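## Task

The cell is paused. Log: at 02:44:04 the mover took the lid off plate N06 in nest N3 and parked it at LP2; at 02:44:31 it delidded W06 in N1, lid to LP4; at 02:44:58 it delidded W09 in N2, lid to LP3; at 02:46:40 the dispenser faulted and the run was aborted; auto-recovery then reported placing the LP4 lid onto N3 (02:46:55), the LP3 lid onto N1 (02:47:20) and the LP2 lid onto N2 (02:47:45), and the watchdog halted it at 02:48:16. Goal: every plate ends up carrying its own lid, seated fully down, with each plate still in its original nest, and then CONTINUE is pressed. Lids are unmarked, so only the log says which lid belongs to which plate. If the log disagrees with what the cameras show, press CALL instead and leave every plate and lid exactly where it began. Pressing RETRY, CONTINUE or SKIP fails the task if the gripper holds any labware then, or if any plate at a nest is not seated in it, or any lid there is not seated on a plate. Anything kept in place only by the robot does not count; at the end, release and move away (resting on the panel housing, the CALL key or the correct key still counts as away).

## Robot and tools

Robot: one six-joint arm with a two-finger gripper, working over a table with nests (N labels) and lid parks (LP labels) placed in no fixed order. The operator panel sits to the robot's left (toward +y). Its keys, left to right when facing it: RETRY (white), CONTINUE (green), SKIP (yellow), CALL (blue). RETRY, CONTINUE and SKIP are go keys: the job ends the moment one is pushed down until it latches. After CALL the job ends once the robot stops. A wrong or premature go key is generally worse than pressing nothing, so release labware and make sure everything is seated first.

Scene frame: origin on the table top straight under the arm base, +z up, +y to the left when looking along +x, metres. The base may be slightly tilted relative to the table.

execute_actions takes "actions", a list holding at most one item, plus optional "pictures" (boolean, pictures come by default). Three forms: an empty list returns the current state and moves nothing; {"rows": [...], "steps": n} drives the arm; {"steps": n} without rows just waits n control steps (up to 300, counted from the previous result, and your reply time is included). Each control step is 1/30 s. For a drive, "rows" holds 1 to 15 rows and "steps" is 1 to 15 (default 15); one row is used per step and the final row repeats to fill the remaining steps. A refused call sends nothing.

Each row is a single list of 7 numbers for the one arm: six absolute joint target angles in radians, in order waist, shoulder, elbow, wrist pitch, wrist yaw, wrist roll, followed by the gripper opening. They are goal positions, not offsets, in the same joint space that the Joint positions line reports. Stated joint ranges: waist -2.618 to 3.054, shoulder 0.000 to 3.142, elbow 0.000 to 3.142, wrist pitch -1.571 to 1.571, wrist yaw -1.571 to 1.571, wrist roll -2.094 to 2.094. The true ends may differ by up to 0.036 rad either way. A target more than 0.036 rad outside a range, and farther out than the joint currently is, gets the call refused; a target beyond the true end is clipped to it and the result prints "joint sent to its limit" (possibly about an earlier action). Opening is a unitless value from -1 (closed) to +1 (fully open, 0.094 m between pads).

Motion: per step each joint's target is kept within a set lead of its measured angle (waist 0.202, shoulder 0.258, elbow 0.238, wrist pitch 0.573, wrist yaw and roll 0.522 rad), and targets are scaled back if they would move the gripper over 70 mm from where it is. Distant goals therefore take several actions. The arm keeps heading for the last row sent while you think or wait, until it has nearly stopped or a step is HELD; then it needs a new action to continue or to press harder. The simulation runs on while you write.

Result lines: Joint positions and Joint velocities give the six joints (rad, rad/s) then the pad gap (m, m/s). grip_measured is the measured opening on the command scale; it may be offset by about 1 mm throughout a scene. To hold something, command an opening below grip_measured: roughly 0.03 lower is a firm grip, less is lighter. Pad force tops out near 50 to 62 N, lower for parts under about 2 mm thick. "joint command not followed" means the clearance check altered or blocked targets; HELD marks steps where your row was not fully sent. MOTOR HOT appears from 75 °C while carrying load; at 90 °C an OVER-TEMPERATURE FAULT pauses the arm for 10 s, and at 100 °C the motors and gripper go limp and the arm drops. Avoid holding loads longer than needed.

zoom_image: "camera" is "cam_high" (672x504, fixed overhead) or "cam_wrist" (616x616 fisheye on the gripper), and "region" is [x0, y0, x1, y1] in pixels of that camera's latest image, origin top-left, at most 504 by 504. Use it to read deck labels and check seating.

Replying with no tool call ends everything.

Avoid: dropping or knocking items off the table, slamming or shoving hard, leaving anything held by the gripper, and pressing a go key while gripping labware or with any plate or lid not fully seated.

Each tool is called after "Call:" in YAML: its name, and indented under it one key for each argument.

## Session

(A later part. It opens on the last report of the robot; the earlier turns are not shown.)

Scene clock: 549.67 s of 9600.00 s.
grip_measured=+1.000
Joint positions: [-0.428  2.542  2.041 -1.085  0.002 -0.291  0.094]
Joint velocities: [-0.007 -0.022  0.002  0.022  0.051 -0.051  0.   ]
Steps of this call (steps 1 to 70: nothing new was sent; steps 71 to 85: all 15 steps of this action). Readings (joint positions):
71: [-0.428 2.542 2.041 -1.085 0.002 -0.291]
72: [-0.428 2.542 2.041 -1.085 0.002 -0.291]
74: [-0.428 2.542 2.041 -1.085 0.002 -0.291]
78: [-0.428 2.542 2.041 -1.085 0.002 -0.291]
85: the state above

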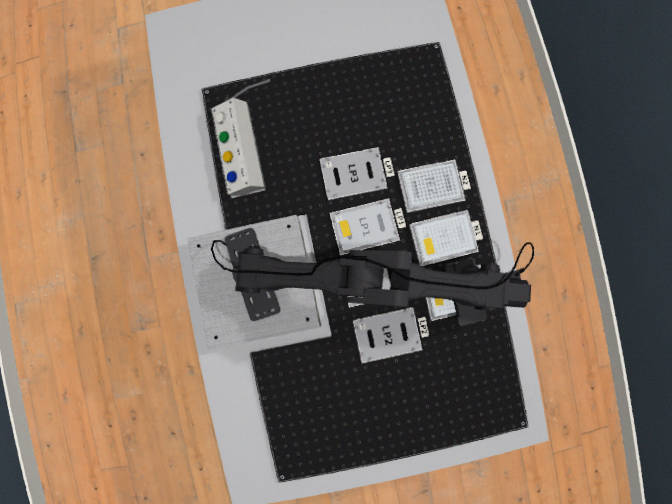

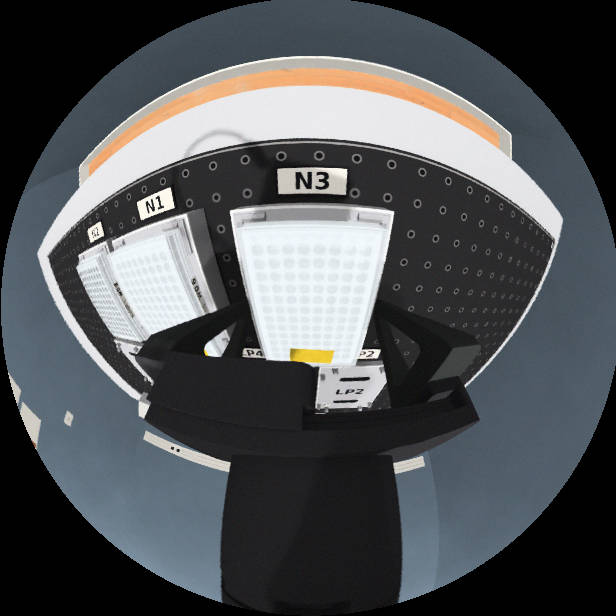

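Call:
execute_actions:
  actions:
    - {"rows": [[-0.428,2.526,2.061,-1.107,0,-0.291,1],[-0.428,2.5228,2.0661,-1.1138,0,-0.291,1],[-0.428,2.5196,2.0713,-1.1206,0,-0.291,1],[-0.428,2.5164,2.0764,-1.1274,0,-0.291,1],[-0.428,2.5131,2.0816,-1.1341,0,-0.291,1],[-0.428,2.5099,2.0867,-1.1409,0,-0.291,1],[-0.428,2.5067,2.0919,-1.1477,0,-0.291,1],[-0.428,2.5035,2.097,-1.1545,0,-0.291,1],[-0.428,2.5003,2.1021,-1.1613,0,-0.291,1],[-0.428,2.4971,2.1073,-1.1681,0,-0.291,1],[-0.428,2.4939,2.1124,-1.1749,0,-0.291,1],[-0.428,2.4906,2.1176,-1.1816,0,-0.291,1],[-0.428,2.4874,2.1227,-1.1884,0,-0.291,1],[-0.428,2.4842,2.1279,-1.1952,0,-0.291,1],[-0.428,2.481,2.133,-1.202,0,-0.291,1]], "steps": 15}
  pictures: false

Call:
execute_actions:
  actions:
    - {"rows": [[-0.4274,2.4802,2.1315,-1.2013,0,-0.2904,1],[-0.4255,2.4779,2.1271,-1.1991,0,-0.2886,1],[-0.4223,2.4741,2.1198,-1.1956,0,-0.2856,1],[-0.4180,2.4688,2.1096,-1.1906,0,-0.2814,1],[-0.4124,2.4620,2.0966,-1.1842,0,-0.2761,1],[-0.4056,2.4538,2.0808,-1.1765,0,-0.2696,1],[-0.3977,2.4441,2.0623,-1.1675,0,-0.2621,1],[-0.3886,2.4331,2.0412,-1.1572,0,-0.2535,1],[-0.3785,2.4208,2.0176,-1.1458,0,-0.2438,1],[-0.3674,2.4073,1.9917,-1.1331,0,-0.2332,1],[-0.3553,2.3926,1.9635,-1.1193,0,-0.2217,1],[-0.3423,2.3768,1.9332,-1.1046,0,-0.2093,1],[-0.3285,2.3599,1.9009,-1.0888,0,-0.1961,1],[-0.3138,2.3421,1.8668,-1.0722,0,-0.1821,1],[-0.2985,2.3235,1.8310,-1.0548,0,-0.1675,1]], "steps": 15}
  pictures: false

Call:
execute_actions:
  actions:
    - {"rows": [[-0.2825,2.3041,1.7938,-1.0366,0,-0.1523,1],[-0.2660,2.2840,1.7553,-1.0178,0,-0.1365,1],[-0.2490,2.2633,1.7156,-0.9985,0,-0.1203,1],[-0.2317,2.2422,1.6751,-0.9787,0,-0.1038,1],[-0.2140,2.2207,1.6339,-0.9586,0,-0.0869,1],[-0.1961,2.1989,1.5921,-0.9383,0,-0.0698,1],[-0.1780,2.1770,1.5501,-0.9178,0,-0.0526,1],[-0.1600,2.1550,1.5079,-0.8972,0,-0.0354,1],[-0.1419,2.1331,1.4659,-0.8767,0,-0.0182,1],[-0.1240,2.1113,1.4241,-0.8564,0,-0.0011,1],[-0.1063,2.0898,1.3829,-0.8363,0,0.0158,1],[-0.0890,2.0687,1.3424,-0.8165,0,0.0323,1],[-0.0720,2.0480,1.3027,-0.7972,0,0.0485,1],[-0.0555,2.0279,1.2642,-0.7784,0,0.0643,1],[-0.0395,2.0085,1.2270,-0.7603,0,0.0795,1]], "steps": 15}
  pictures: false

Call:
execute_actions:
  actions:
    - {"rows": [[-0.0242,1.9899,1.1912,-0.7428,0,0.0941,1],[-0.0095,1.9721,1.1571,-0.7262,0,0.1081,1],[0.0043,1.9552,1.1248,-0.7104,0,0.1213,1],[0.0173,1.9394,1.0945,-0.6957,0,0.1337,1],[0.0294,1.9247,1.0663,-0.6819,0,0.1452,1],[0.0405,1.9112,1.0404,-0.6692,0,0.1558,1],[0.0506,1.8989,1.0168,-0.6578,0,0.1655,1],[0.0597,1.8879,0.9957,-0.6475,0,0.1741,1],[0.0676,1.8782,0.9772,-0.6385,0,0.1816,1],[0.0744,1.8700,0.9614,-0.6308,0,0.1881,1],[0.0800,1.8632,0.9484,-0.6244,0,0.1934,1],[0.0843,1.8579,0.9382,-0.6194,0,0.1976,1],[0.0875,1.8541,0.9309,-0.6159,0,0.2006,1],[0.0894,1.8518,0.9265,-0.6137,0,0.2024,1],[0.090,1.851,0.925,-0.613,0,0.203,1]], "steps": 15}
  pictures: false

Call:
execute_actions:
  actions:
    - {"steps": 15}

Call:
zoom_image:
  camera: "cam_wrist"
  region: [200, 190, 420, 370]

Scene clock: 590.70 s of 9600.00 s.
grip_measured=+1.000
Joint positions: [-0.428  2.529  2.095 -1.159  0.002 -0.291  0.094]
Joint velocities: [-0.002 -0.115  0.164 -0.227 -0.022 -0.037  0.   ]
Steps of this call (steps 1 to 15: the robot went on to your last target; steps 16 to 90: nothing new was sent; then 37.53 s passed at rest; steps 91 to 105: all 15 steps of this action). Readings (joint positions):
91: [-0.428 2.542 2.041 -1.085 0.002 -0.291]
92: [-0.428 2.542 2.041 -1.086 0.002 -0.291]
94: [-0.428 2.542 2.041 -1.093 0.002 -0.291]
98: [-0.428 2.542 2.058 -1.117 0.002 -0.291]
105: the state above

Scene clock: 591.20 s of 9600.00 s.
grip_measured=+1.000
Joint positions: [-0.338  2.387  1.895 -1.118  0.002 -0.22   0.094]
Joint velocities: [ 0.462 -0.462 -0.984  0.33  -0.007  0.227  0.   ]
Steps of this call (steps 1 to 15: all 15 steps of this action). Readings (joint positions):
1: [-0.428 2.525 2.099 -1.164 0.002 -0.291]
2: [-0.428 2.520 2.101 -1.167 0.002 -0.291]
4: [-0.428 2.510 2.101 -1.170 0.002 -0.290]
8: [-0.419 2.483 2.079 -1.168 0.002 -0.279]
15: the state above

Scene clock: 591.70 s of 9600.00 s.
grip_measured=+1.000
Joint positions: [-0.07   2.073  1.298 -0.858  0.002  0.005  0.094]
Joint velocities: [ 0.462 -0.589 -1.145  0.52  -0.11   0.462  0.   ]
Steps of this call (steps 1 to 15: all 15 steps of this action). Readings (joint positions):
1: [-0.321 2.370 1.860 -1.105 0.002 -0.209]
2: [-0.303 2.352 1.823 -1.091 0.002 -0.196]
4: [-0.267 2.313 1.747 -1.060 0.002 -0.169]
8: [-0.194 2.227 1.583 -0.990 0.002 -0.108]
15: the state above

Scene clock: 592.20 s of 9600.00 s.
grip_measured=+1.000
Joint positions: [ 0.081  1.887  0.938 -0.668  0.     0.176  0.094]
Joint velocities: [ 0.056 -0.081 -0.125  0.212  0.037  0.066  0.   ]
Steps of this call (steps 1 to 15: all 15 steps of this action). Readings (joint positions):
1: [-0.053 2.053 1.260 -0.840 0.001 0.021]
2: [-0.038 2.034 1.223 -0.822 0.001 0.037]
4: [-0.008 1.999 1.154 -0.788 0.001 0.066]
8: [0.039 1.941 1.040 -0.730 0.000 0.118]
15: the state above

Scene clock: 592.70 s of 9600.00 s.
grip_measured=+1.000
Joint positions: [ 0.083  1.884  0.933 -0.635  0.     0.196  0.094]
Joint velocities: [ 0.007 -0.002 -0.002 -0.022  0.139  0.007  0.   ]
Steps of this call (steps 1 to 15: the robot went on to your last target). Readings (joint positions):
1: [0.083 1.885 0.935 -0.663 0.000 0.180]
2: [0.083 1.885 0.933 -0.659 0.000 0.183]
4: [0.083 1.884 0.933 -0.650 0.000 0.188]
8: [0.083 1.884 0.933 -0.640 0.000 0.193]
15: the state above

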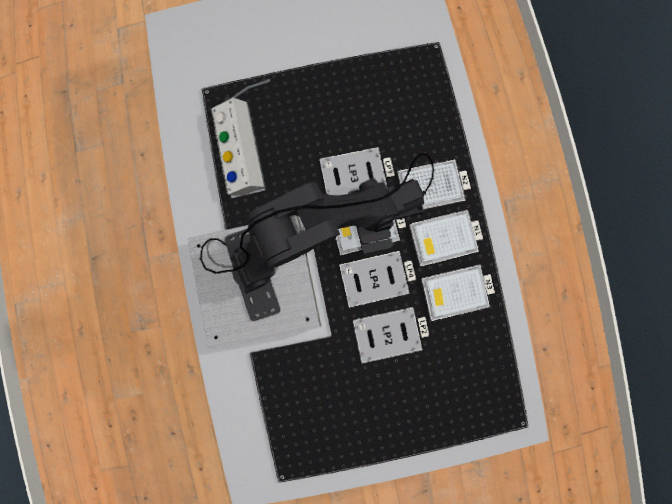

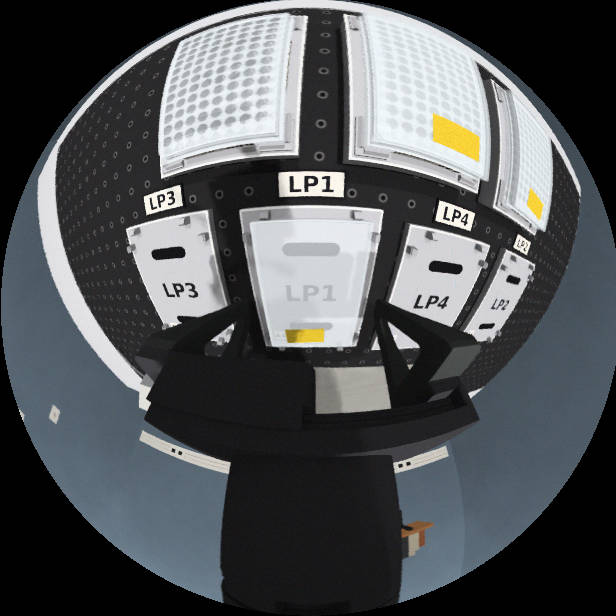

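Region (200, 190, 420, 370) of cam_wrist's 616x616 image, scaled by 2.291, with more detail than that image has; it fills the top 412 rows of this view, and the rest is white.

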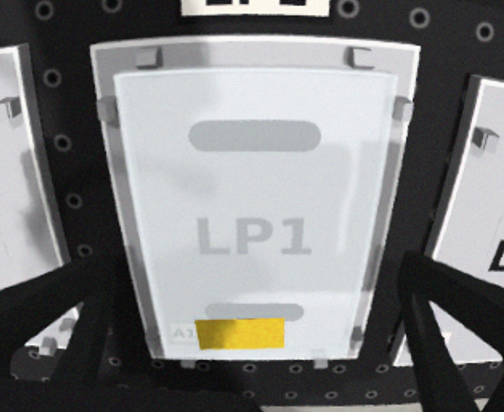

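Call:
execute_actions:
  actions:
    - {"rows": [[0.087,1.904,0.927,-0.606,0,0.2,1],[0.087,1.9076,0.925,-0.5985,0,0.2,1],[0.087,1.9111,0.923,-0.591,0,0.2,1],[0.087,1.9147,0.921,-0.5834,0,0.2,1],[0.087,1.9183,0.919,-0.5758,0,0.2,1],[0.087,1.9219,0.917,-0.5683,0,0.2,1],[0.087,1.9254,0.915,-0.5607,0,0.2,1],[0.087,1.929,0.913,-0.5532,0,0.2,1],[0.087,1.9326,0.911,-0.5456,0,0.2,1],[0.087,1.9361,0.909,-0.5381,0,0.2,1],[0.087,1.9397,0.907,-0.5305,0,0.2,1],[0.087,1.9433,0.905,-0.523,0,0.2,1],[0.087,1.9469,0.903,-0.523,0,0.2,1],[0.087,1.9504,0.901,-0.523,0,0.2,1],[0.087,1.954,0.899,-0.523,0,0.2,1]], "steps": 15}
  pictures: false

Call:
execute_actions:
  actions:
    - {"steps": 15}

Call:
zoom_image:
  camera: "cam_wrist"
  region: [200, 190, 420, 370]

Scene clock: 603.53 s of 9600.00 s.
grip_measured=+1.000
Joint positions: [ 0.083  1.935  0.913 -0.558  0.     0.196  0.094]
Joint velocities: [-0.002  0.1   -0.056  0.125  0.022 -0.051  0.   ]
Steps of this call (steps 1 to 15: the robot went on to your last target; steps 16 to 90: nothing new was sent; then 7.33 s passed at rest; steps 91 to 105: all 15 steps of this action). Readings (joint positions):
91: [0.083 1.884 0.933 -0.633 0.000 0.196]
92: [0.083 1.885 0.933 -0.632 0.000 0.196]
94: [0.083 1.891 0.933 -0.623 0.000 0.196]
98: [0.083 1.910 0.932 -0.600 0.000 0.196]
105: the state above

Scene clock: 604.03 s of 9600.00 s.
grip_measured=+1.000
Joint positions: [ 0.083  1.943  0.908 -0.545  0.     0.196  0.094]
Joint velocities: [-0.027 -0.007 -0.002 -0.022 -0.007  0.037  0.   ]
Steps of this call (steps 1 to 15: the robot went on to your last target). Readings (joint positions):
1: [0.083 1.938 0.911 -0.556 0.000 0.196]
2: [0.083 1.941 0.910 -0.554 0.000 0.196]
4: [0.083 1.943 0.908 -0.552 0.000 0.196]
8: [0.083 1.943 0.908 -0.547 0.000 0.196]
15: the state above

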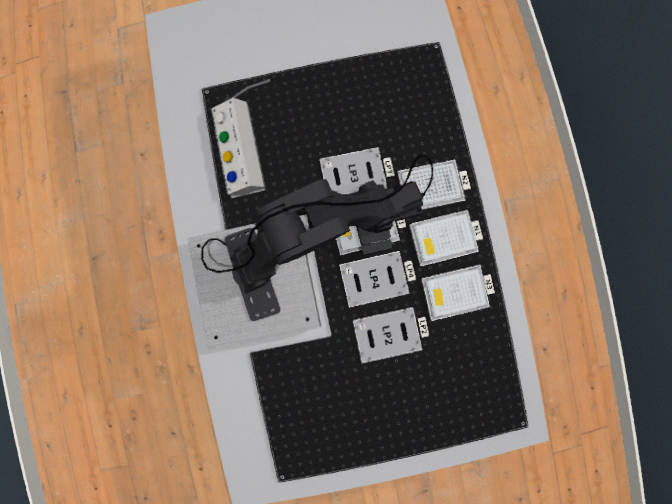

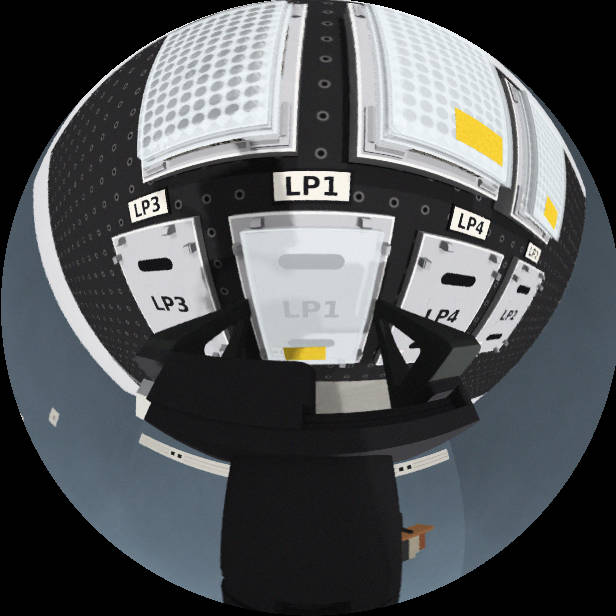

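Region (200, 190, 420, 370) of cam_wrist's 616x616 image, scaled by 2.291, with more detail than that image has; it fills the top 412 rows of this view, and the rest is white.

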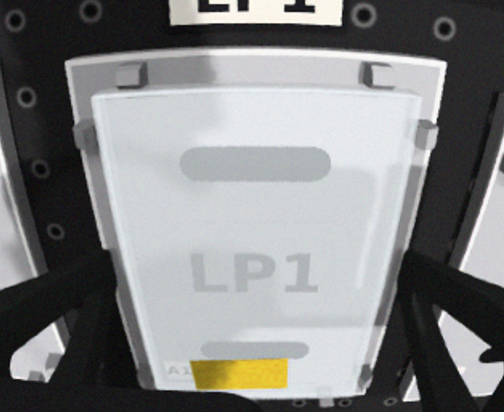

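Call:
execute_actions:
  actions:
    - {"rows": [[0.087,1.962,0.897,-0.520,0,0.2,1],[0.087,1.963,0.896,-0.518,0,0.2,1],[0.087,1.964,0.895,-0.516,0,0.2,1],[0.087,1.965,0.894,-0.514,0,0.2,1],[0.087,1.966,0.893,-0.512,0,0.2,1],[0.087,1.967,0.892,-0.510,0,0.2,1],[0.087,1.968,0.892,-0.510,0,0.2,1]], "steps": 15}
  pictures: false

Call:
execute_actions:
  actions:
    - {"steps": 10}

Call:
zoom_image:
  camera: "cam_wrist"
  region: [200, 190, 420, 370]

Scene clock: 610.67 s of 9600.00 s.
grip_measured=+1.000
Joint positions: [ 0.083  1.957  0.908 -0.532  0.     0.196  0.094]
Joint velocities: [-0.002  0.002  0.007  0.022  0.022 -0.066  0.   ]
Steps of this call (steps 1 to 15: the robot went on to your last target; steps 16 to 90: nothing new was sent; then 3.13 s passed at rest; steps 91 to 105: all 15 steps of this action). Readings (joint positions):
91: [0.083 1.943 0.908 -0.544 0.000 0.196]
92: [0.083 1.943 0.908 -0.544 0.000 0.196]
94: [0.083 1.943 0.908 -0.541 0.000 0.196]
98: [0.083 1.946 0.908 -0.534 0.000 0.196]
105: the state above

Scene clock: 611.00 s of 9600.00 s.
grip_measured=+1.000
Joint positions: [ 0.083  1.957  0.908 -0.531  0.     0.196  0.094]
Joint velocities: [-0.002 -0.012 -0.012  0.037 -0.081 -0.066  0.   ]
Steps of this call (steps 1 to 10: the robot went on to your last target). Readings (joint positions):
1: [0.083 1.957 0.908 -0.532 0.000 0.196]
2: [0.083 1.957 0.908 -0.532 0.000 0.196]
4: [0.083 1.957 0.908 -0.531 0.000 0.196]
8: [0.083 1.957 0.908 -0.531 0.000 0.196]
10: the state above

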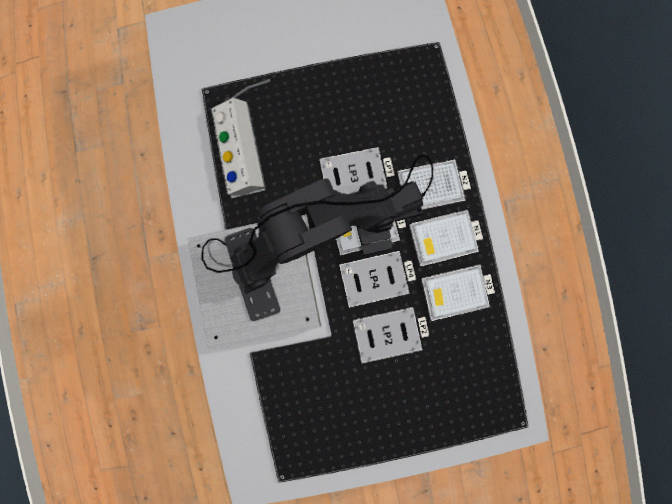

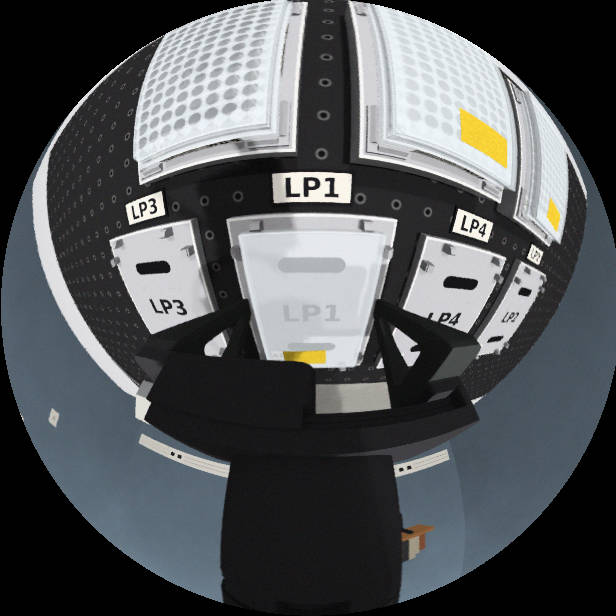

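Region (200, 190, 420, 370) of cam_wrist's 616x616 image, scaled by 2.291, with more detail than that image has; it fills the top 412 rows of this view, and the rest is white.

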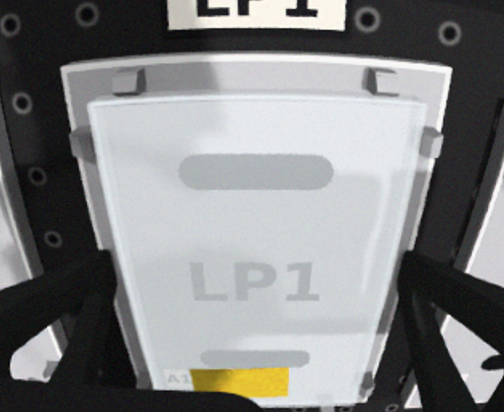

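Call:
execute_actions:
  actions:
    - {"rows": [[0.087,1.962,0.886,-0.515,0,0.2,1],[0.087,1.962,0.886,-0.515,0,0.2,1],[0.087,1.962,0.886,-0.515,0,0.2,1],[0.087,1.962,0.889,-0.515,0,0.2,1],[0.087,1.962,0.891,-0.515,0,0.2,1]], "steps": 15}

Call:
zoom_image:
  camera: "cam_wrist"
  region: [200, 190, 420, 370]

Scene clock: 620.47 s of 9600.00 s.
grip_measured=+1.000
Joint positions: [ 0.083  1.957  0.898 -0.53   0.     0.196  0.094]
Joint velocities: [-0.007 -0.007 -0.002  0.007  0.022  0.066  0.   ]
Steps of this call (steps 1 to 15: the robot went on to your last target; steps 16 to 90: nothing new was sent; then 5.97 s passed at rest; steps 91 to 105: all 15 steps of this action). Readings (joint positions):
91: [0.083 1.957 0.907 -0.530 0.000 0.196]
92: [0.083 1.957 0.905 -0.530 0.000 0.196]
94: [0.083 1.957 0.900 -0.530 0.000 0.196]
98: [0.083 1.957 0.898 -0.530 0.000 0.196]
105: the state above

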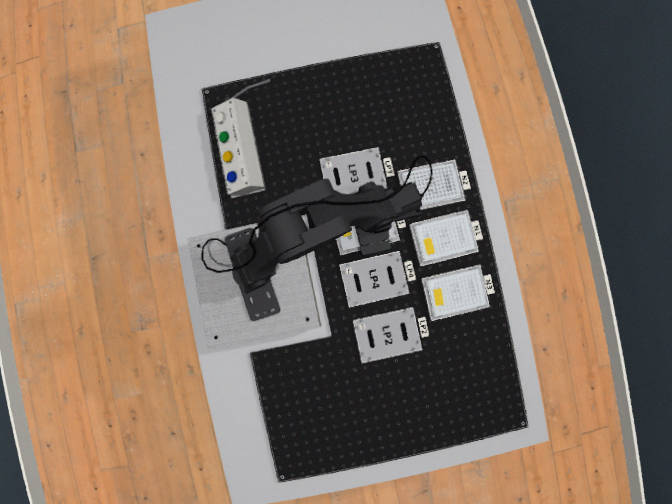

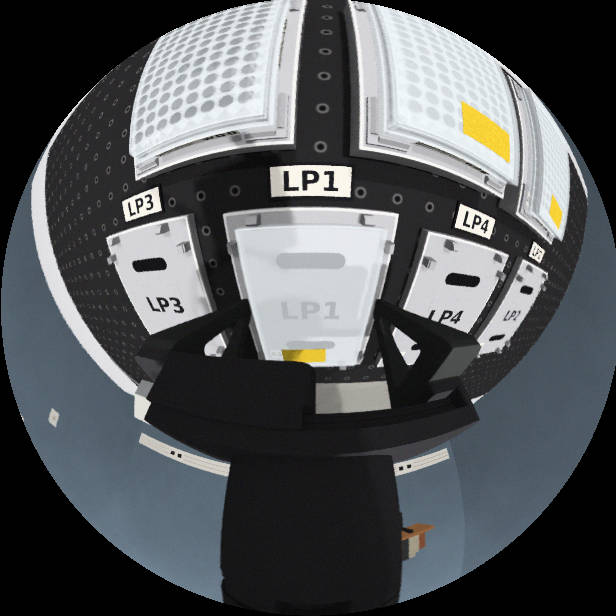

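Region (200, 190, 420, 370) of cam_wrist's 616x616 image, scaled by 2.291, with more detail than that image has; it fills the top 412 rows of this view, and the rest is white.

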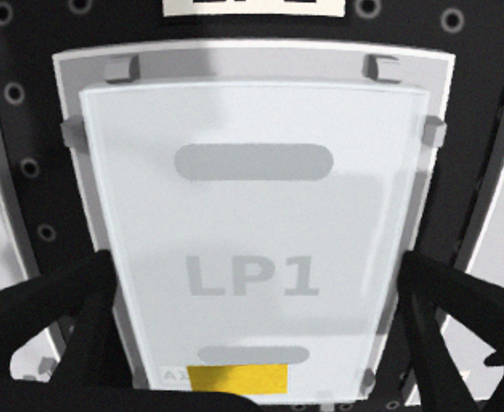

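Call:
execute_actions:
  actions:
    - {"rows": [[0.097,1.962,0.893,-0.515,0,0.2,0.97],[0.097,1.962,0.893,-0.515,0,0.2,0.94],[0.093,1.962,0.893,-0.515,0,0.2,0.91],[0.093,1.962,0.893,-0.515,0,0.2,0.89],[0.093,1.962,0.893,-0.515,0,0.2,0.87]], "steps": 10}
  pictures: false

Scene clock: 624.87 s of 9600.00 s.
grip_measured=+0.871
Joint positions: [ 0.086  1.957  0.898 -0.53   0.     0.196  0.088]
Joint velocities: [-0.002 -0.012 -0.002  0.022 -0.066 -0.037 -0.001]
Steps of this call (steps 1 to 15: the robot went on to your last target; steps 16 to 90: nothing new was sent; then 1.07 s passed at rest; steps 91 to 100: all 10 steps of this action). Readings (joint positions):
91: [0.083 1.957 0.898 -0.530 0.000 0.196]
92: [0.084 1.957 0.898 -0.530 0.000 0.196]
94: [0.086 1.957 0.898 -0.530 0.000 0.196]
98: [0.086 1.957 0.898 -0.530 0.000 0.196]
100: the state above

Call:
execute_actions:
  actions:
    - {"rows": [[0.090,1.962,0.893,-0.515,0,0.2,0.855],[0.090,1.962,0.893,-0.515,0,0.2,0.84],[0.090,1.962,0.893,-0.515,0,0.2,0.825],[0.090,1.962,0.893,-0.515,0,0.2,0.812],[0.090,1.962,0.893,-0.515,0,0.2,0.80],[0.090,1.962,0.893,-0.515,0,0.2,0.79],[0.090,1.962,0.893,-0.515,0,0.2,0.78],[0.090,1.962,0.893,-0.515,0,0.2,0.77],[0.090,1.962,0.893,-0.515,0,0.2,0.762],[0.090,1.962,0.893,-0.515,0,0.2,0.755]], "steps": 15}

Call:
zoom_image:
  camera: "cam_wrist"
  region: [200, 190, 420, 370]

Scene clock: 627.40 s of 9600.00 s.
grip_measured=+0.780
Joint positions: [ 0.086  1.957  0.898 -0.53   0.     0.196  0.084]
Joint velocities: [ 0.012 -0.007 -0.012 -0.066  0.037  0.037  0.001]
Steps of this call (steps 1 to 15: the robot went on to your last target; steps 16 to 61: nothing new was sent; steps 62 to 76: all 15 steps of this action). Readings (joint positions):
62: [0.086 1.957 0.898 -0.530 0.000 0.196]
63: [0.086 1.957 0.898 -0.530 0.000 0.196]
65: [0.086 1.957 0.898 -0.530 0.000 0.196]
69: [0.086 1.957 0.898 -0.530 0.000 0.196]
76: the state above

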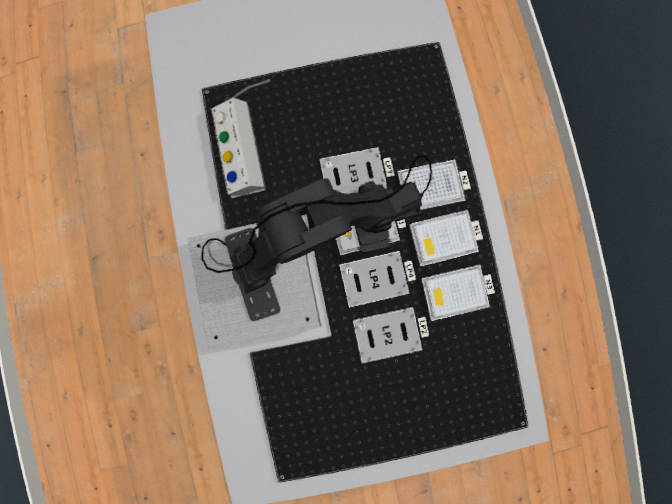

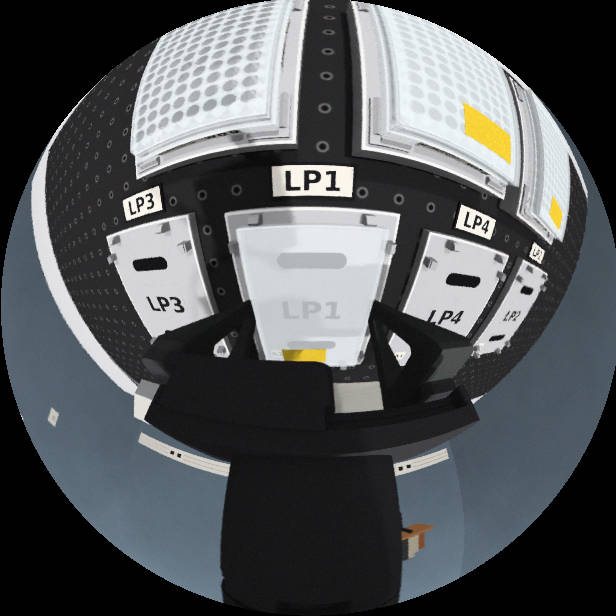

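Region (200, 190, 420, 370) of cam_wrist's 616x616 image, scaled by 2.291, with more detail than that image has; it fills the top 412 rows of this view, and the rest is white.

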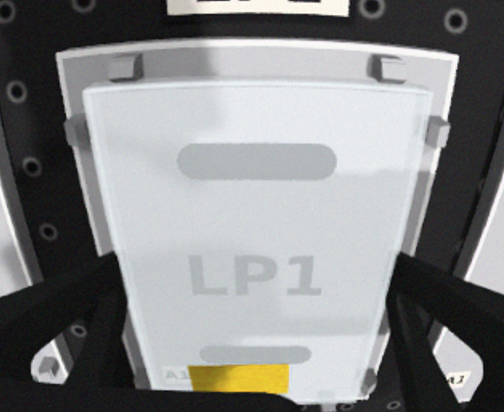

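Call:
execute_actions:
  actions:
    - {"rows": [[0.090,1.9130,0.9291,-0.5717,0,0.2,0.755],[0.090,1.9054,0.9326,-0.5849,0,0.2,0.755],[0.090,1.8961,0.9369,-0.6004,0,0.2,0.755],[0.090,1.8852,0.9420,-0.6177,0,0.2,0.755],[0.090,1.8732,0.9475,-0.6365,0,0.2,0.755],[0.090,1.8602,0.9536,-0.6562,0,0.2,0.755],[0.090,1.8466,0.9599,-0.6765,0,0.2,0.755],[0.090,1.8327,0.9663,-0.6968,0,0.2,0.755],[0.090,1.8189,0.9727,-0.7165,0,0.2,0.755],[0.090,1.8055,0.9789,-0.7353,0,0.2,0.755],[0.090,1.7929,0.9848,-0.7526,0,0.2,0.755],[0.090,1.7812,0.9901,-0.7681,0,0.2,0.755],[0.090,1.7710,0.9949,-0.7813,0,0.2,0.755],[0.090,1.7623,0.9989,-0.7919,0,0.2,0.755],[0.090,1.7554,1.0021,-0.7997,0,0.2,0.755]], "steps": 15}
  pictures: false

Call:
execute_actions:
  actions:
    - {"rows": [[0.0901,1.8009,1.0033,-0.8004,0,0.2001,0.755],[0.0902,1.8035,1.0073,-0.8017,0,0.2004,0.755],[0.0905,1.8079,1.0138,-0.8038,0,0.2009,0.755],[0.0910,1.8139,1.0229,-0.8067,0,0.2016,0.755],[0.0915,1.8217,1.0346,-0.8104,0,0.2025,0.755],[0.0922,1.8311,1.0487,-0.8149,0,0.2036,0.755],[0.0929,1.8421,1.0652,-0.8202,0,0.2049,0.755],[0.0938,1.8547,1.0841,-0.8262,0,0.2064,0.755],[0.0948,1.8688,1.1051,-0.8329,0,0.2080,0.755],[0.0958,1.8842,1.1283,-0.8404,0,0.2098,0.755],[0.0970,1.9010,1.1536,-0.8484,0,0.2118,0.755],[0.0983,1.9191,1.1807,-0.8571,0,0.2139,0.755],[0.0996,1.9384,1.2095,-0.8663,0,0.2161,0.755],[0.1010,1.9587,1.2400,-0.8760,0,0.2185,0.755],[0.1025,1.9800,1.2720,-0.8863,0,0.2210,0.755]], "steps": 15}
  pictures: false

Call:
execute_actions:
  actions:
    - {"rows": [[0.1040,2.0022,1.3053,-0.8969,0,0.2236,0.755],[0.1056,2.0251,1.3397,-0.9079,0,0.2263,0.755],[0.1073,2.0488,1.3751,-0.9192,0,0.2290,0.755],[0.1090,2.0729,1.4114,-0.9308,0,0.2318,0.755],[0.1107,2.0975,1.4482,-0.9425,0,0.2347,0.755],[0.1124,2.1224,1.4856,-0.9545,0,0.2376,0.755],[0.1141,2.1474,1.5232,-0.9665,0,0.2405,0.755],[0.1159,2.1726,1.5608,-0.9785,0,0.2435,0.755],[0.1176,2.1976,1.5984,-0.9905,0,0.2464,0.755],[0.1193,2.2225,1.6358,-1.0025,0,0.2493,0.755],[0.1210,2.2471,1.6726,-1.0142,0,0.2522,0.755],[0.1227,2.2712,1.7089,-1.0258,0,0.2550,0.755],[0.1244,2.2949,1.7443,-1.0371,0,0.2577,0.755],[0.1260,2.3178,1.7787,-1.0481,0,0.2604,0.755],[0.1275,2.3400,1.8120,-1.0588,0,0.2630,0.755]], "steps": 15}
  pictures: false

Call:
execute_actions:
  actions:
    - {"rows": [[0.1290,2.3613,1.8440,-1.0690,0,0.2655,0.755],[0.1304,2.3816,1.8745,-1.0787,0,0.2679,0.755],[0.1317,2.4009,1.9033,-1.0879,0,0.2701,0.755],[0.1330,2.4190,1.9304,-1.0966,0,0.2722,0.755],[0.1342,2.4358,1.9557,-1.1046,0,0.2742,0.755],[0.1352,2.4512,1.9789,-1.1121,0,0.2760,0.755],[0.1362,2.4653,1.9999,-1.1188,0,0.2776,0.755],[0.1371,2.4779,2.0188,-1.1248,0,0.2791,0.755],[0.1378,2.4889,2.0353,-1.1301,0,0.2804,0.755],[0.1385,2.4983,2.0494,-1.1346,0,0.2815,0.755],[0.1390,2.5061,2.0611,-1.1383,0,0.2824,0.755],[0.1395,2.5121,2.0702,-1.1412,0,0.2831,0.755],[0.1398,2.5165,2.0767,-1.1433,0,0.2836,0.755],[0.1399,2.5191,2.0807,-1.1446,0,0.2839,0.755],[0.140,2.520,2.082,-1.145,0,0.284,0.755]], "steps": 15}
  pictures: false

Call:
execute_actions:
  actions:
    - {"steps": 15}

Call:
zoom_image:
  camera: "cam_wrist"
  region: [200, 190, 420, 370]

Scene clock: 678.30 s of 9600.00 s.
grip_measured=+0.780
Joint positions: [ 0.086  1.797  0.973 -0.724  0.     0.196  0.084]
Joint velocities: [-0.007 -0.291  0.134 -0.374  0.022 -0.022 -0.001]
Steps of this call (steps 1 to 15: the robot went on to your last target; steps 16 to 90: nothing new was sent; then 47.40 s passed at rest; steps 91 to 105: all 15 steps of this action). Readings (joint positions):
91: [0.086 1.957 0.899 -0.532 0.000 0.196]
92: [0.086 1.955 0.901 -0.539 0.000 0.196]
94: [0.086 1.943 0.906 -0.557 0.000 0.196]
98: [0.086 1.893 0.927 -0.615 0.000 0.196]
105: the state above

Scene clock: 678.80 s of 9600.00 s.
grip_measured=+0.780
Joint positions: [ 0.089  1.936  1.195 -0.843  0.     0.207  0.084]
Joint velocities: [ 0.042  0.564  0.891 -0.212 -0.007  0.081 -0.001]
Steps of this call (steps 1 to 15: all 15 steps of this action). Readings (joint positions):
1: [0.086 1.793 0.979 -0.736 0.000 0.196]
2: [0.086 1.793 0.984 -0.744 0.000 0.196]
4: [0.086 1.796 0.989 -0.759 0.000 0.196]
8: [0.086 1.824 1.026 -0.794 0.000 0.198]
15: the state above

Scene clock: 679.30 s of 9600.00 s.
grip_measured=+0.780
Joint positions: [ 0.116  2.296  1.732 -0.992  0.     0.245  0.084]
Joint velocities: [ 0.051  0.657  0.994 -0.33   0.022  0.051  0.001]
Steps of this call (steps 1 to 15: all 15 steps of this action). Readings (joint positions):
1: [0.091 1.956 1.227 -0.851 0.000 0.209]
2: [0.093 1.978 1.260 -0.859 0.000 0.211]
4: [0.097 2.024 1.329 -0.877 0.000 0.215]
8: [0.104 2.122 1.476 -0.917 0.000 0.225]
15: the state above

Scene clock: 679.80 s of 9600.00 s.
grip_measured=+0.780
Joint positions: [ 0.132  2.513  2.047 -1.109  0.     0.274  0.084]
Joint velocities: [ 0.007  0.095  0.115 -0.154 -0.037 -0.051 -0.002]
Steps of this call (steps 1 to 15: all 15 steps of this action). Readings (joint positions):
1: [0.117 2.318 1.766 -1.002 0.000 0.248]
2: [0.119 2.341 1.799 -1.013 0.000 0.250]
4: [0.122 2.382 1.859 -1.033 0.000 0.255]
8: [0.127 2.451 1.958 -1.068 0.000 0.264]
15: the state above

Scene clock: 680.30 s of 9600.00 s.
grip_measured=+0.780
Joint positions: [ 0.132  2.516  2.054 -1.128  0.     0.277  0.084]
Joint velocities: [-0.007  0.007  0.002 -0.037 -0.037 -0.007 -0.001]
Steps of this call (steps 1 to 15: the robot went on to your last target). Readings (joint positions):
1: [0.132 2.515 2.050 -1.112 0.000 0.274]
2: [0.132 2.516 2.051 -1.115 0.000 0.275]
4: [0.132 2.516 2.052 -1.120 0.000 0.276]
8: [0.132 2.516 2.054 -1.125 0.000 0.277]
15: the state above

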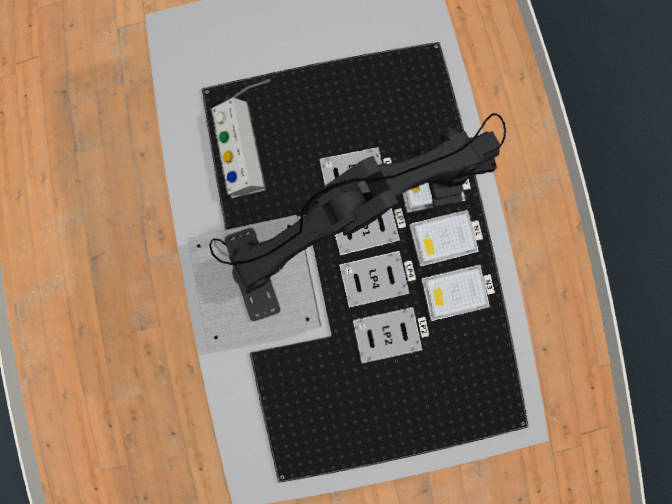

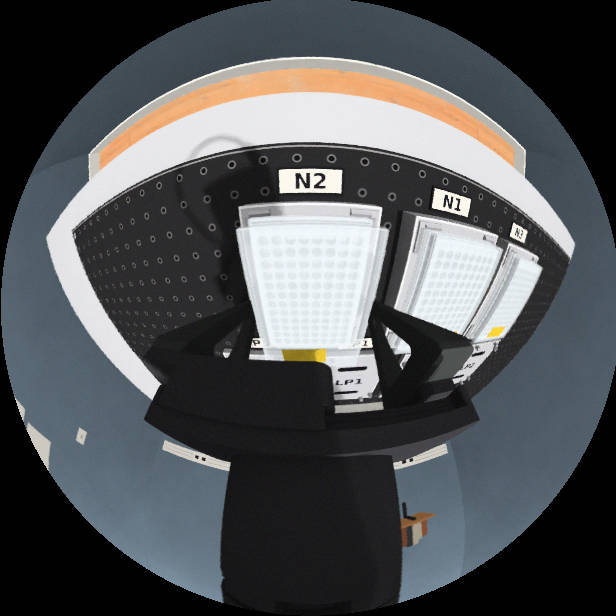

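Region (200, 190, 420, 370) of cam_wrist's 616x616 image, scaled by 2.291, with more detail than that image has; it fills the top 412 rows of this view, and the rest is white.

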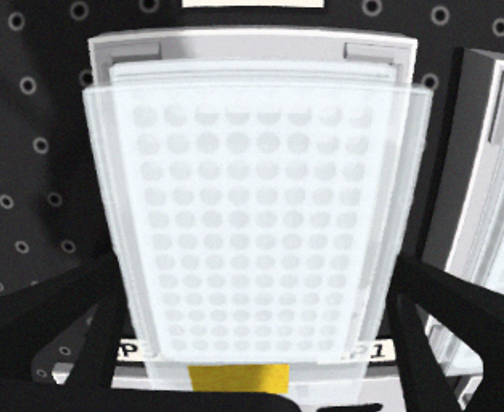

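Call:
execute_actions:
  actions:
    - {"rows": [[0.146,2.518,2.034,-1.103,0,0.28,0.755],[0.146,2.518,2.032,-1.097,0,0.28,0.755],[0.142,2.518,2.030,-1.091,0,0.28,0.755],[0.142,2.518,2.028,-1.085,0,0.28,0.755],[0.142,2.518,2.026,-1.079,0,0.28,0.755],[0.142,2.518,2.024,-1.073,0,0.28,0.755],[0.142,2.518,2.022,-1.068,0,0.28,0.755],[0.142,2.518,2.020,-1.064,0,0.28,0.755],[0.142,2.518,2.018,-1.0605,0,0.28,0.755],[0.142,2.518,2.016,-1.0605,0,0.28,0.755],[0.142,2.518,2.015,-1.0605,0,0.28,0.755]], "steps": 15}
  pictures: false

Call:
execute_actions:
  actions:
    - {"steps": 12}

Call:
zoom_image:
  camera: "cam_wrist"
  region: [200, 190, 420, 370]

Scene clock: 695.17 s of 9600.00 s.
grip_measured=+0.780
Joint positions: [ 0.135  2.516  2.023 -1.086  0.     0.277  0.084]
Joint velocities: [-0.007 -0.002 -0.002  0.051 -0.037 -0.022 -0.   ]
Steps of this call (steps 1 to 15: the robot went on to your last target; steps 16 to 90: nothing new was sent; then 11.37 s passed at rest; steps 91 to 105: all 15 steps of this action). Readings (joint positions):
91: [0.132 2.516 2.052 -1.127 0.000 0.277]
92: [0.133 2.516 2.050 -1.125 0.000 0.277]
94: [0.134 2.516 2.042 -1.118 0.000 0.277]
98: [0.135 2.516 2.030 -1.104 0.000 0.277]
105: the state above

Scene clock: 695.57 s of 9600.00 s.
grip_measured=+0.780
Joint positions: [ 0.135  2.516  2.023 -1.081  0.     0.277  0.084]
Joint velocities: [ 0.002 -0.012  0.002  0.022 -0.022 -0.022 -0.   ]
Steps of this call (steps 1 to 12: the robot went on to your last target). Readings (joint positions):
1: [0.135 2.516 2.023 -1.085 0.000 0.277]
2: [0.135 2.516 2.023 -1.085 0.000 0.277]
4: [0.135 2.516 2.023 -1.083 0.000 0.277]
8: [0.135 2.516 2.023 -1.082 0.000 0.277]
12: the state above

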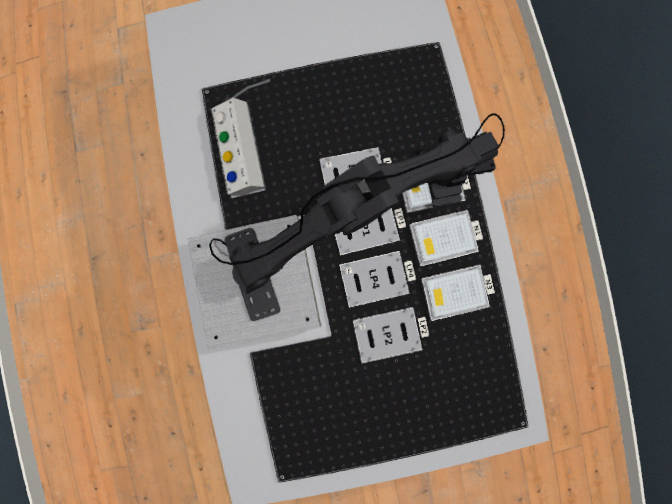

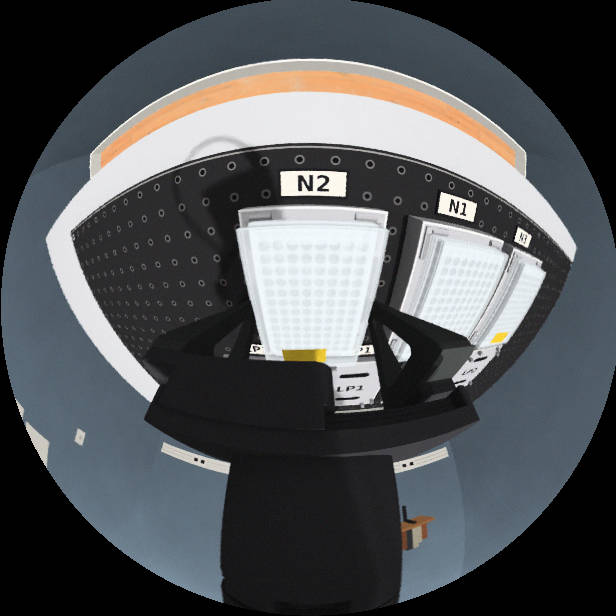

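Region (200, 190, 420, 370) of cam_wrist's 616x616 image, scaled by 2.291, with more detail than that image has; it fills the top 412 rows of this view, and the rest is white.

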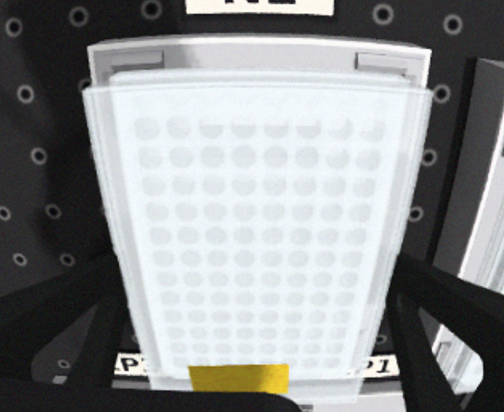

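Call:
execute_actions:
  actions:
    - {"rows": [[0.138,2.530,2.020,-1.056,0,0.289,0.755],[0.138,2.536,2.020,-1.053,0,0.289,0.755],[0.138,2.536,2.020,-1.052,0,0.289,0.755],[0.138,2.536,2.020,-1.052,0,0.289,0.755],[0.138,2.534,2.020,-1.052,0,0.289,0.755]], "steps": 15}
  pictures: false

Call:
execute_actions:
  actions:
    - {"steps": 8}

Call:
zoom_image:
  camera: "cam_wrist"
  region: [200, 190, 420, 370]

Scene clock: 704.70 s of 9600.00 s.
grip_measured=+0.780
Joint positions: [ 0.135  2.531  2.023 -1.073  0.     0.282  0.084]
Joint velocities: [-0.002 -0.002 -0.012 -0.007  0.007 -0.095 -0.001]
Steps of this call (steps 1 to 15: the robot went on to your last target; steps 16 to 90: nothing new was sent; then 5.63 s passed at rest; steps 91 to 105: all 15 steps of this action). Readings (joint positions):
91: [0.135 2.516 2.023 -1.081 0.000 0.278]
92: [0.135 2.518 2.023 -1.080 0.000 0.279]
94: [0.135 2.521 2.023 -1.076 0.000 0.280]
98: [0.135 2.529 2.023 -1.075 0.000 0.281]
105: the state above

Scene clock: 704.97 s of 9600.00 s.
grip_measured=+0.780
Joint positions: [ 0.135  2.531  2.023 -1.073  0.     0.282  0.084]
Joint velocities: [-0.012  0.012  0.017 -0.022 -0.022  0.022  0.001]
Steps of this call (steps 1 to 8: the robot went on to your last target). Readings (joint positions):
1: [0.135 2.531 2.023 -1.073 0.000 0.282]
2: [0.135 2.531 2.023 -1.073 0.000 0.282]
4: [0.135 2.531 2.023 -1.073 0.000 0.282]
8: the state above

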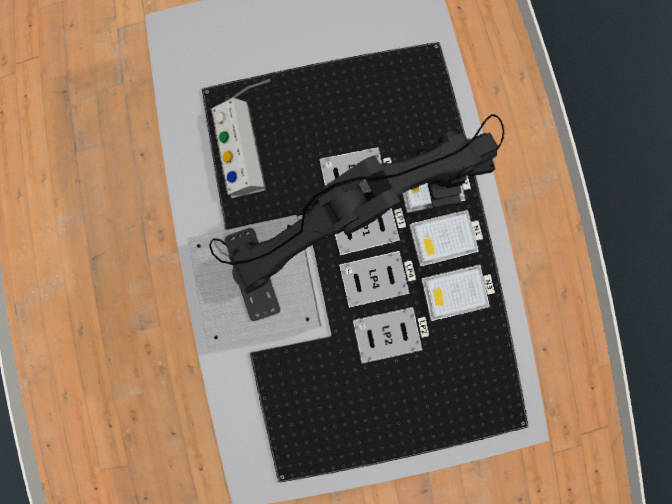

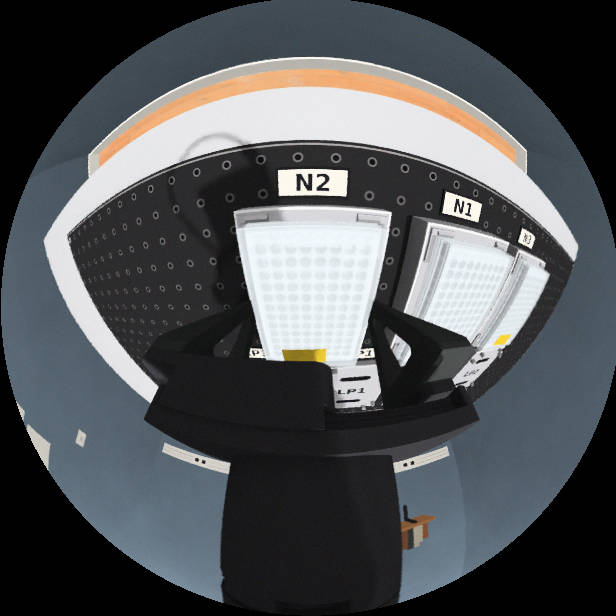

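Region (200, 190, 420, 370) of cam_wrist's 616x616 image, scaled by 2.291, with more detail than that image has; it fills the top 412 rows of this view, and the rest is white.

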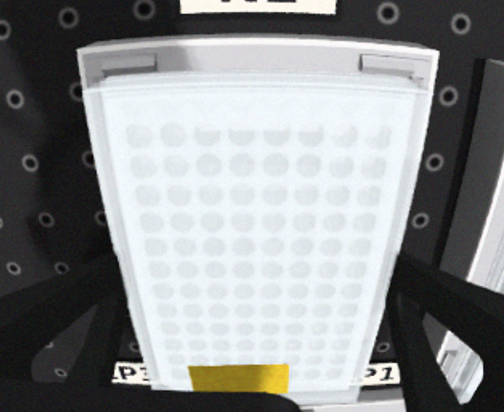

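Call:
execute_actions:
  actions:
    - {"rows": [[0.138,2.545,2.020,-1.049,0,0.286,0.755],[0.138,2.550,2.020,-1.049,0,0.286,0.755],[0.138,2.548,2.020,-1.049,0,0.286,0.755],[0.138,2.544,2.020,-1.049,0,0.286,0.755],[0.138,2.542,2.020,-1.049,0,0.286,0.755]], "steps": 15}

Call:
zoom_image:
  camera: "cam_wrist"
  region: [200, 190, 420, 370]

Scene clock: 709.93 s of 9600.00 s.
grip_measured=+0.780
Joint positions: [ 0.135  2.538  2.023 -1.07   0.     0.282  0.084]
Joint velocities: [-0.007  0.007 -0.007 -0.022  0.007 -0.066  0.   ]
Steps of this call (steps 1 to 15: the robot went on to your last target; steps 16 to 90: nothing new was sent; then 1.47 s passed at rest; steps 91 to 105: all 15 steps of this action). Readings (joint positions):
91: [0.135 2.531 2.023 -1.073 0.000 0.282]
92: [0.135 2.532 2.023 -1.073 0.000 0.282]
94: [0.135 2.534 2.023 -1.072 0.000 0.282]
98: [0.135 2.538 2.023 -1.071 0.000 0.282]
105: the state above

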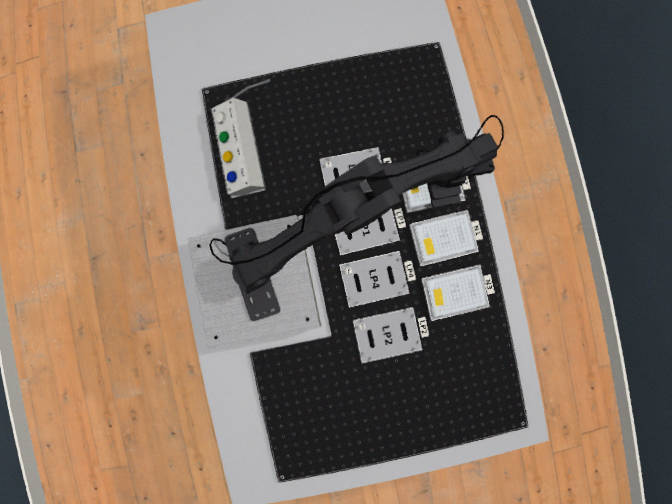

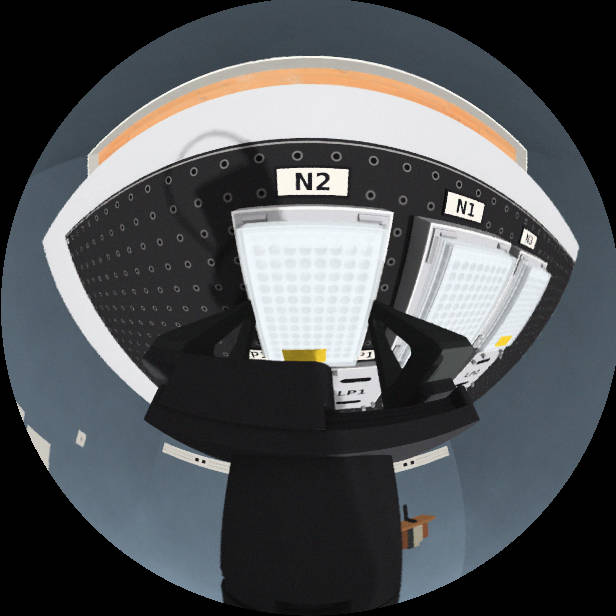

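Region (200, 190, 420, 370) of cam_wrist's 616x616 image, scaled by 2.291, with more detail than that image has; it fills the top 412 rows of this view, and the rest is white.

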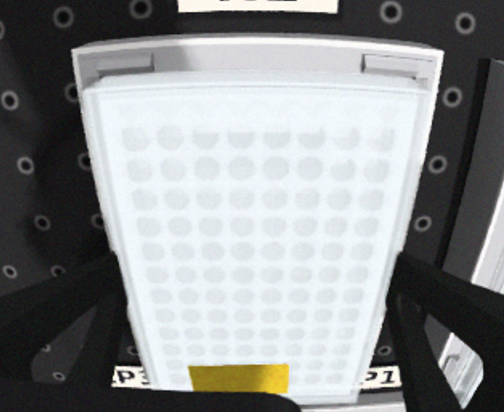

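Call:
execute_actions:
  actions:
    - {"rows": [[0.138,2.540,2.020,-1.055,0,0.286,0.783],[0.138,2.540,2.020,-1.055,0,0.286,0.80],[0.138,2.540,2.020,-1.055,0,0.286,0.82],[0.138,2.540,2.020,-1.055,0,0.286,0.85],[0.138,2.540,2.020,-1.055,0,0.286,0.88],[0.138,2.540,2.020,-1.055,0,0.286,0.91],[0.138,2.540,2.020,-1.055,0,0.286,0.94],[0.138,2.540,2.020,-1.055,0,0.286,0.97],[0.138,2.540,2.020,-1.055,0,0.286,1.0]], "steps": 15}

Call:
zoom_image:
  camera: "cam_wrist"
  region: [200, 190, 420, 370]

Scene clock: 713.23 s of 9600.00 s.
grip_measured=+1.000
Joint positions: [ 0.135  2.538  2.023 -1.07   0.     0.282  0.094]
Joint velocities: [-0.012  0.007  0.017 -0.022 -0.066  0.007  0.   ]
Steps of this call (steps 1 to 15: the robot went on to your last target; steps 16 to 84: nothing new was sent; steps 85 to 99: all 15 steps of this action). Readings (joint positions):
85: [0.135 2.538 2.023 -1.070 0.000 0.282]
86: [0.135 2.538 2.023 -1.070 0.000 0.282]
88: [0.135 2.538 2.023 -1.070 0.000 0.282]
92: [0.135 2.538 2.023 -1.070 0.000 0.282]
99: the state above

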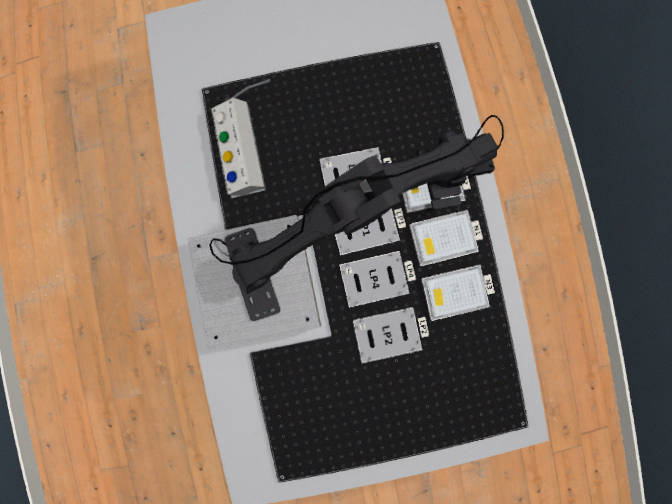

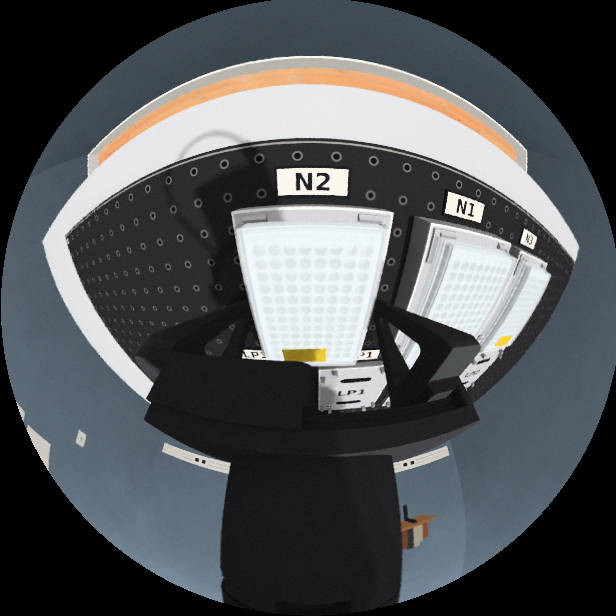

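Region (200, 190, 420, 370) of cam_wrist's 616x616 image, scaled by 2.291, with more detail than that image has; it fills the top 412 rows of this view, and the rest is white.

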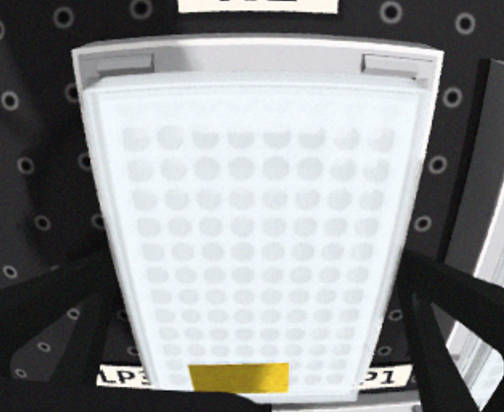

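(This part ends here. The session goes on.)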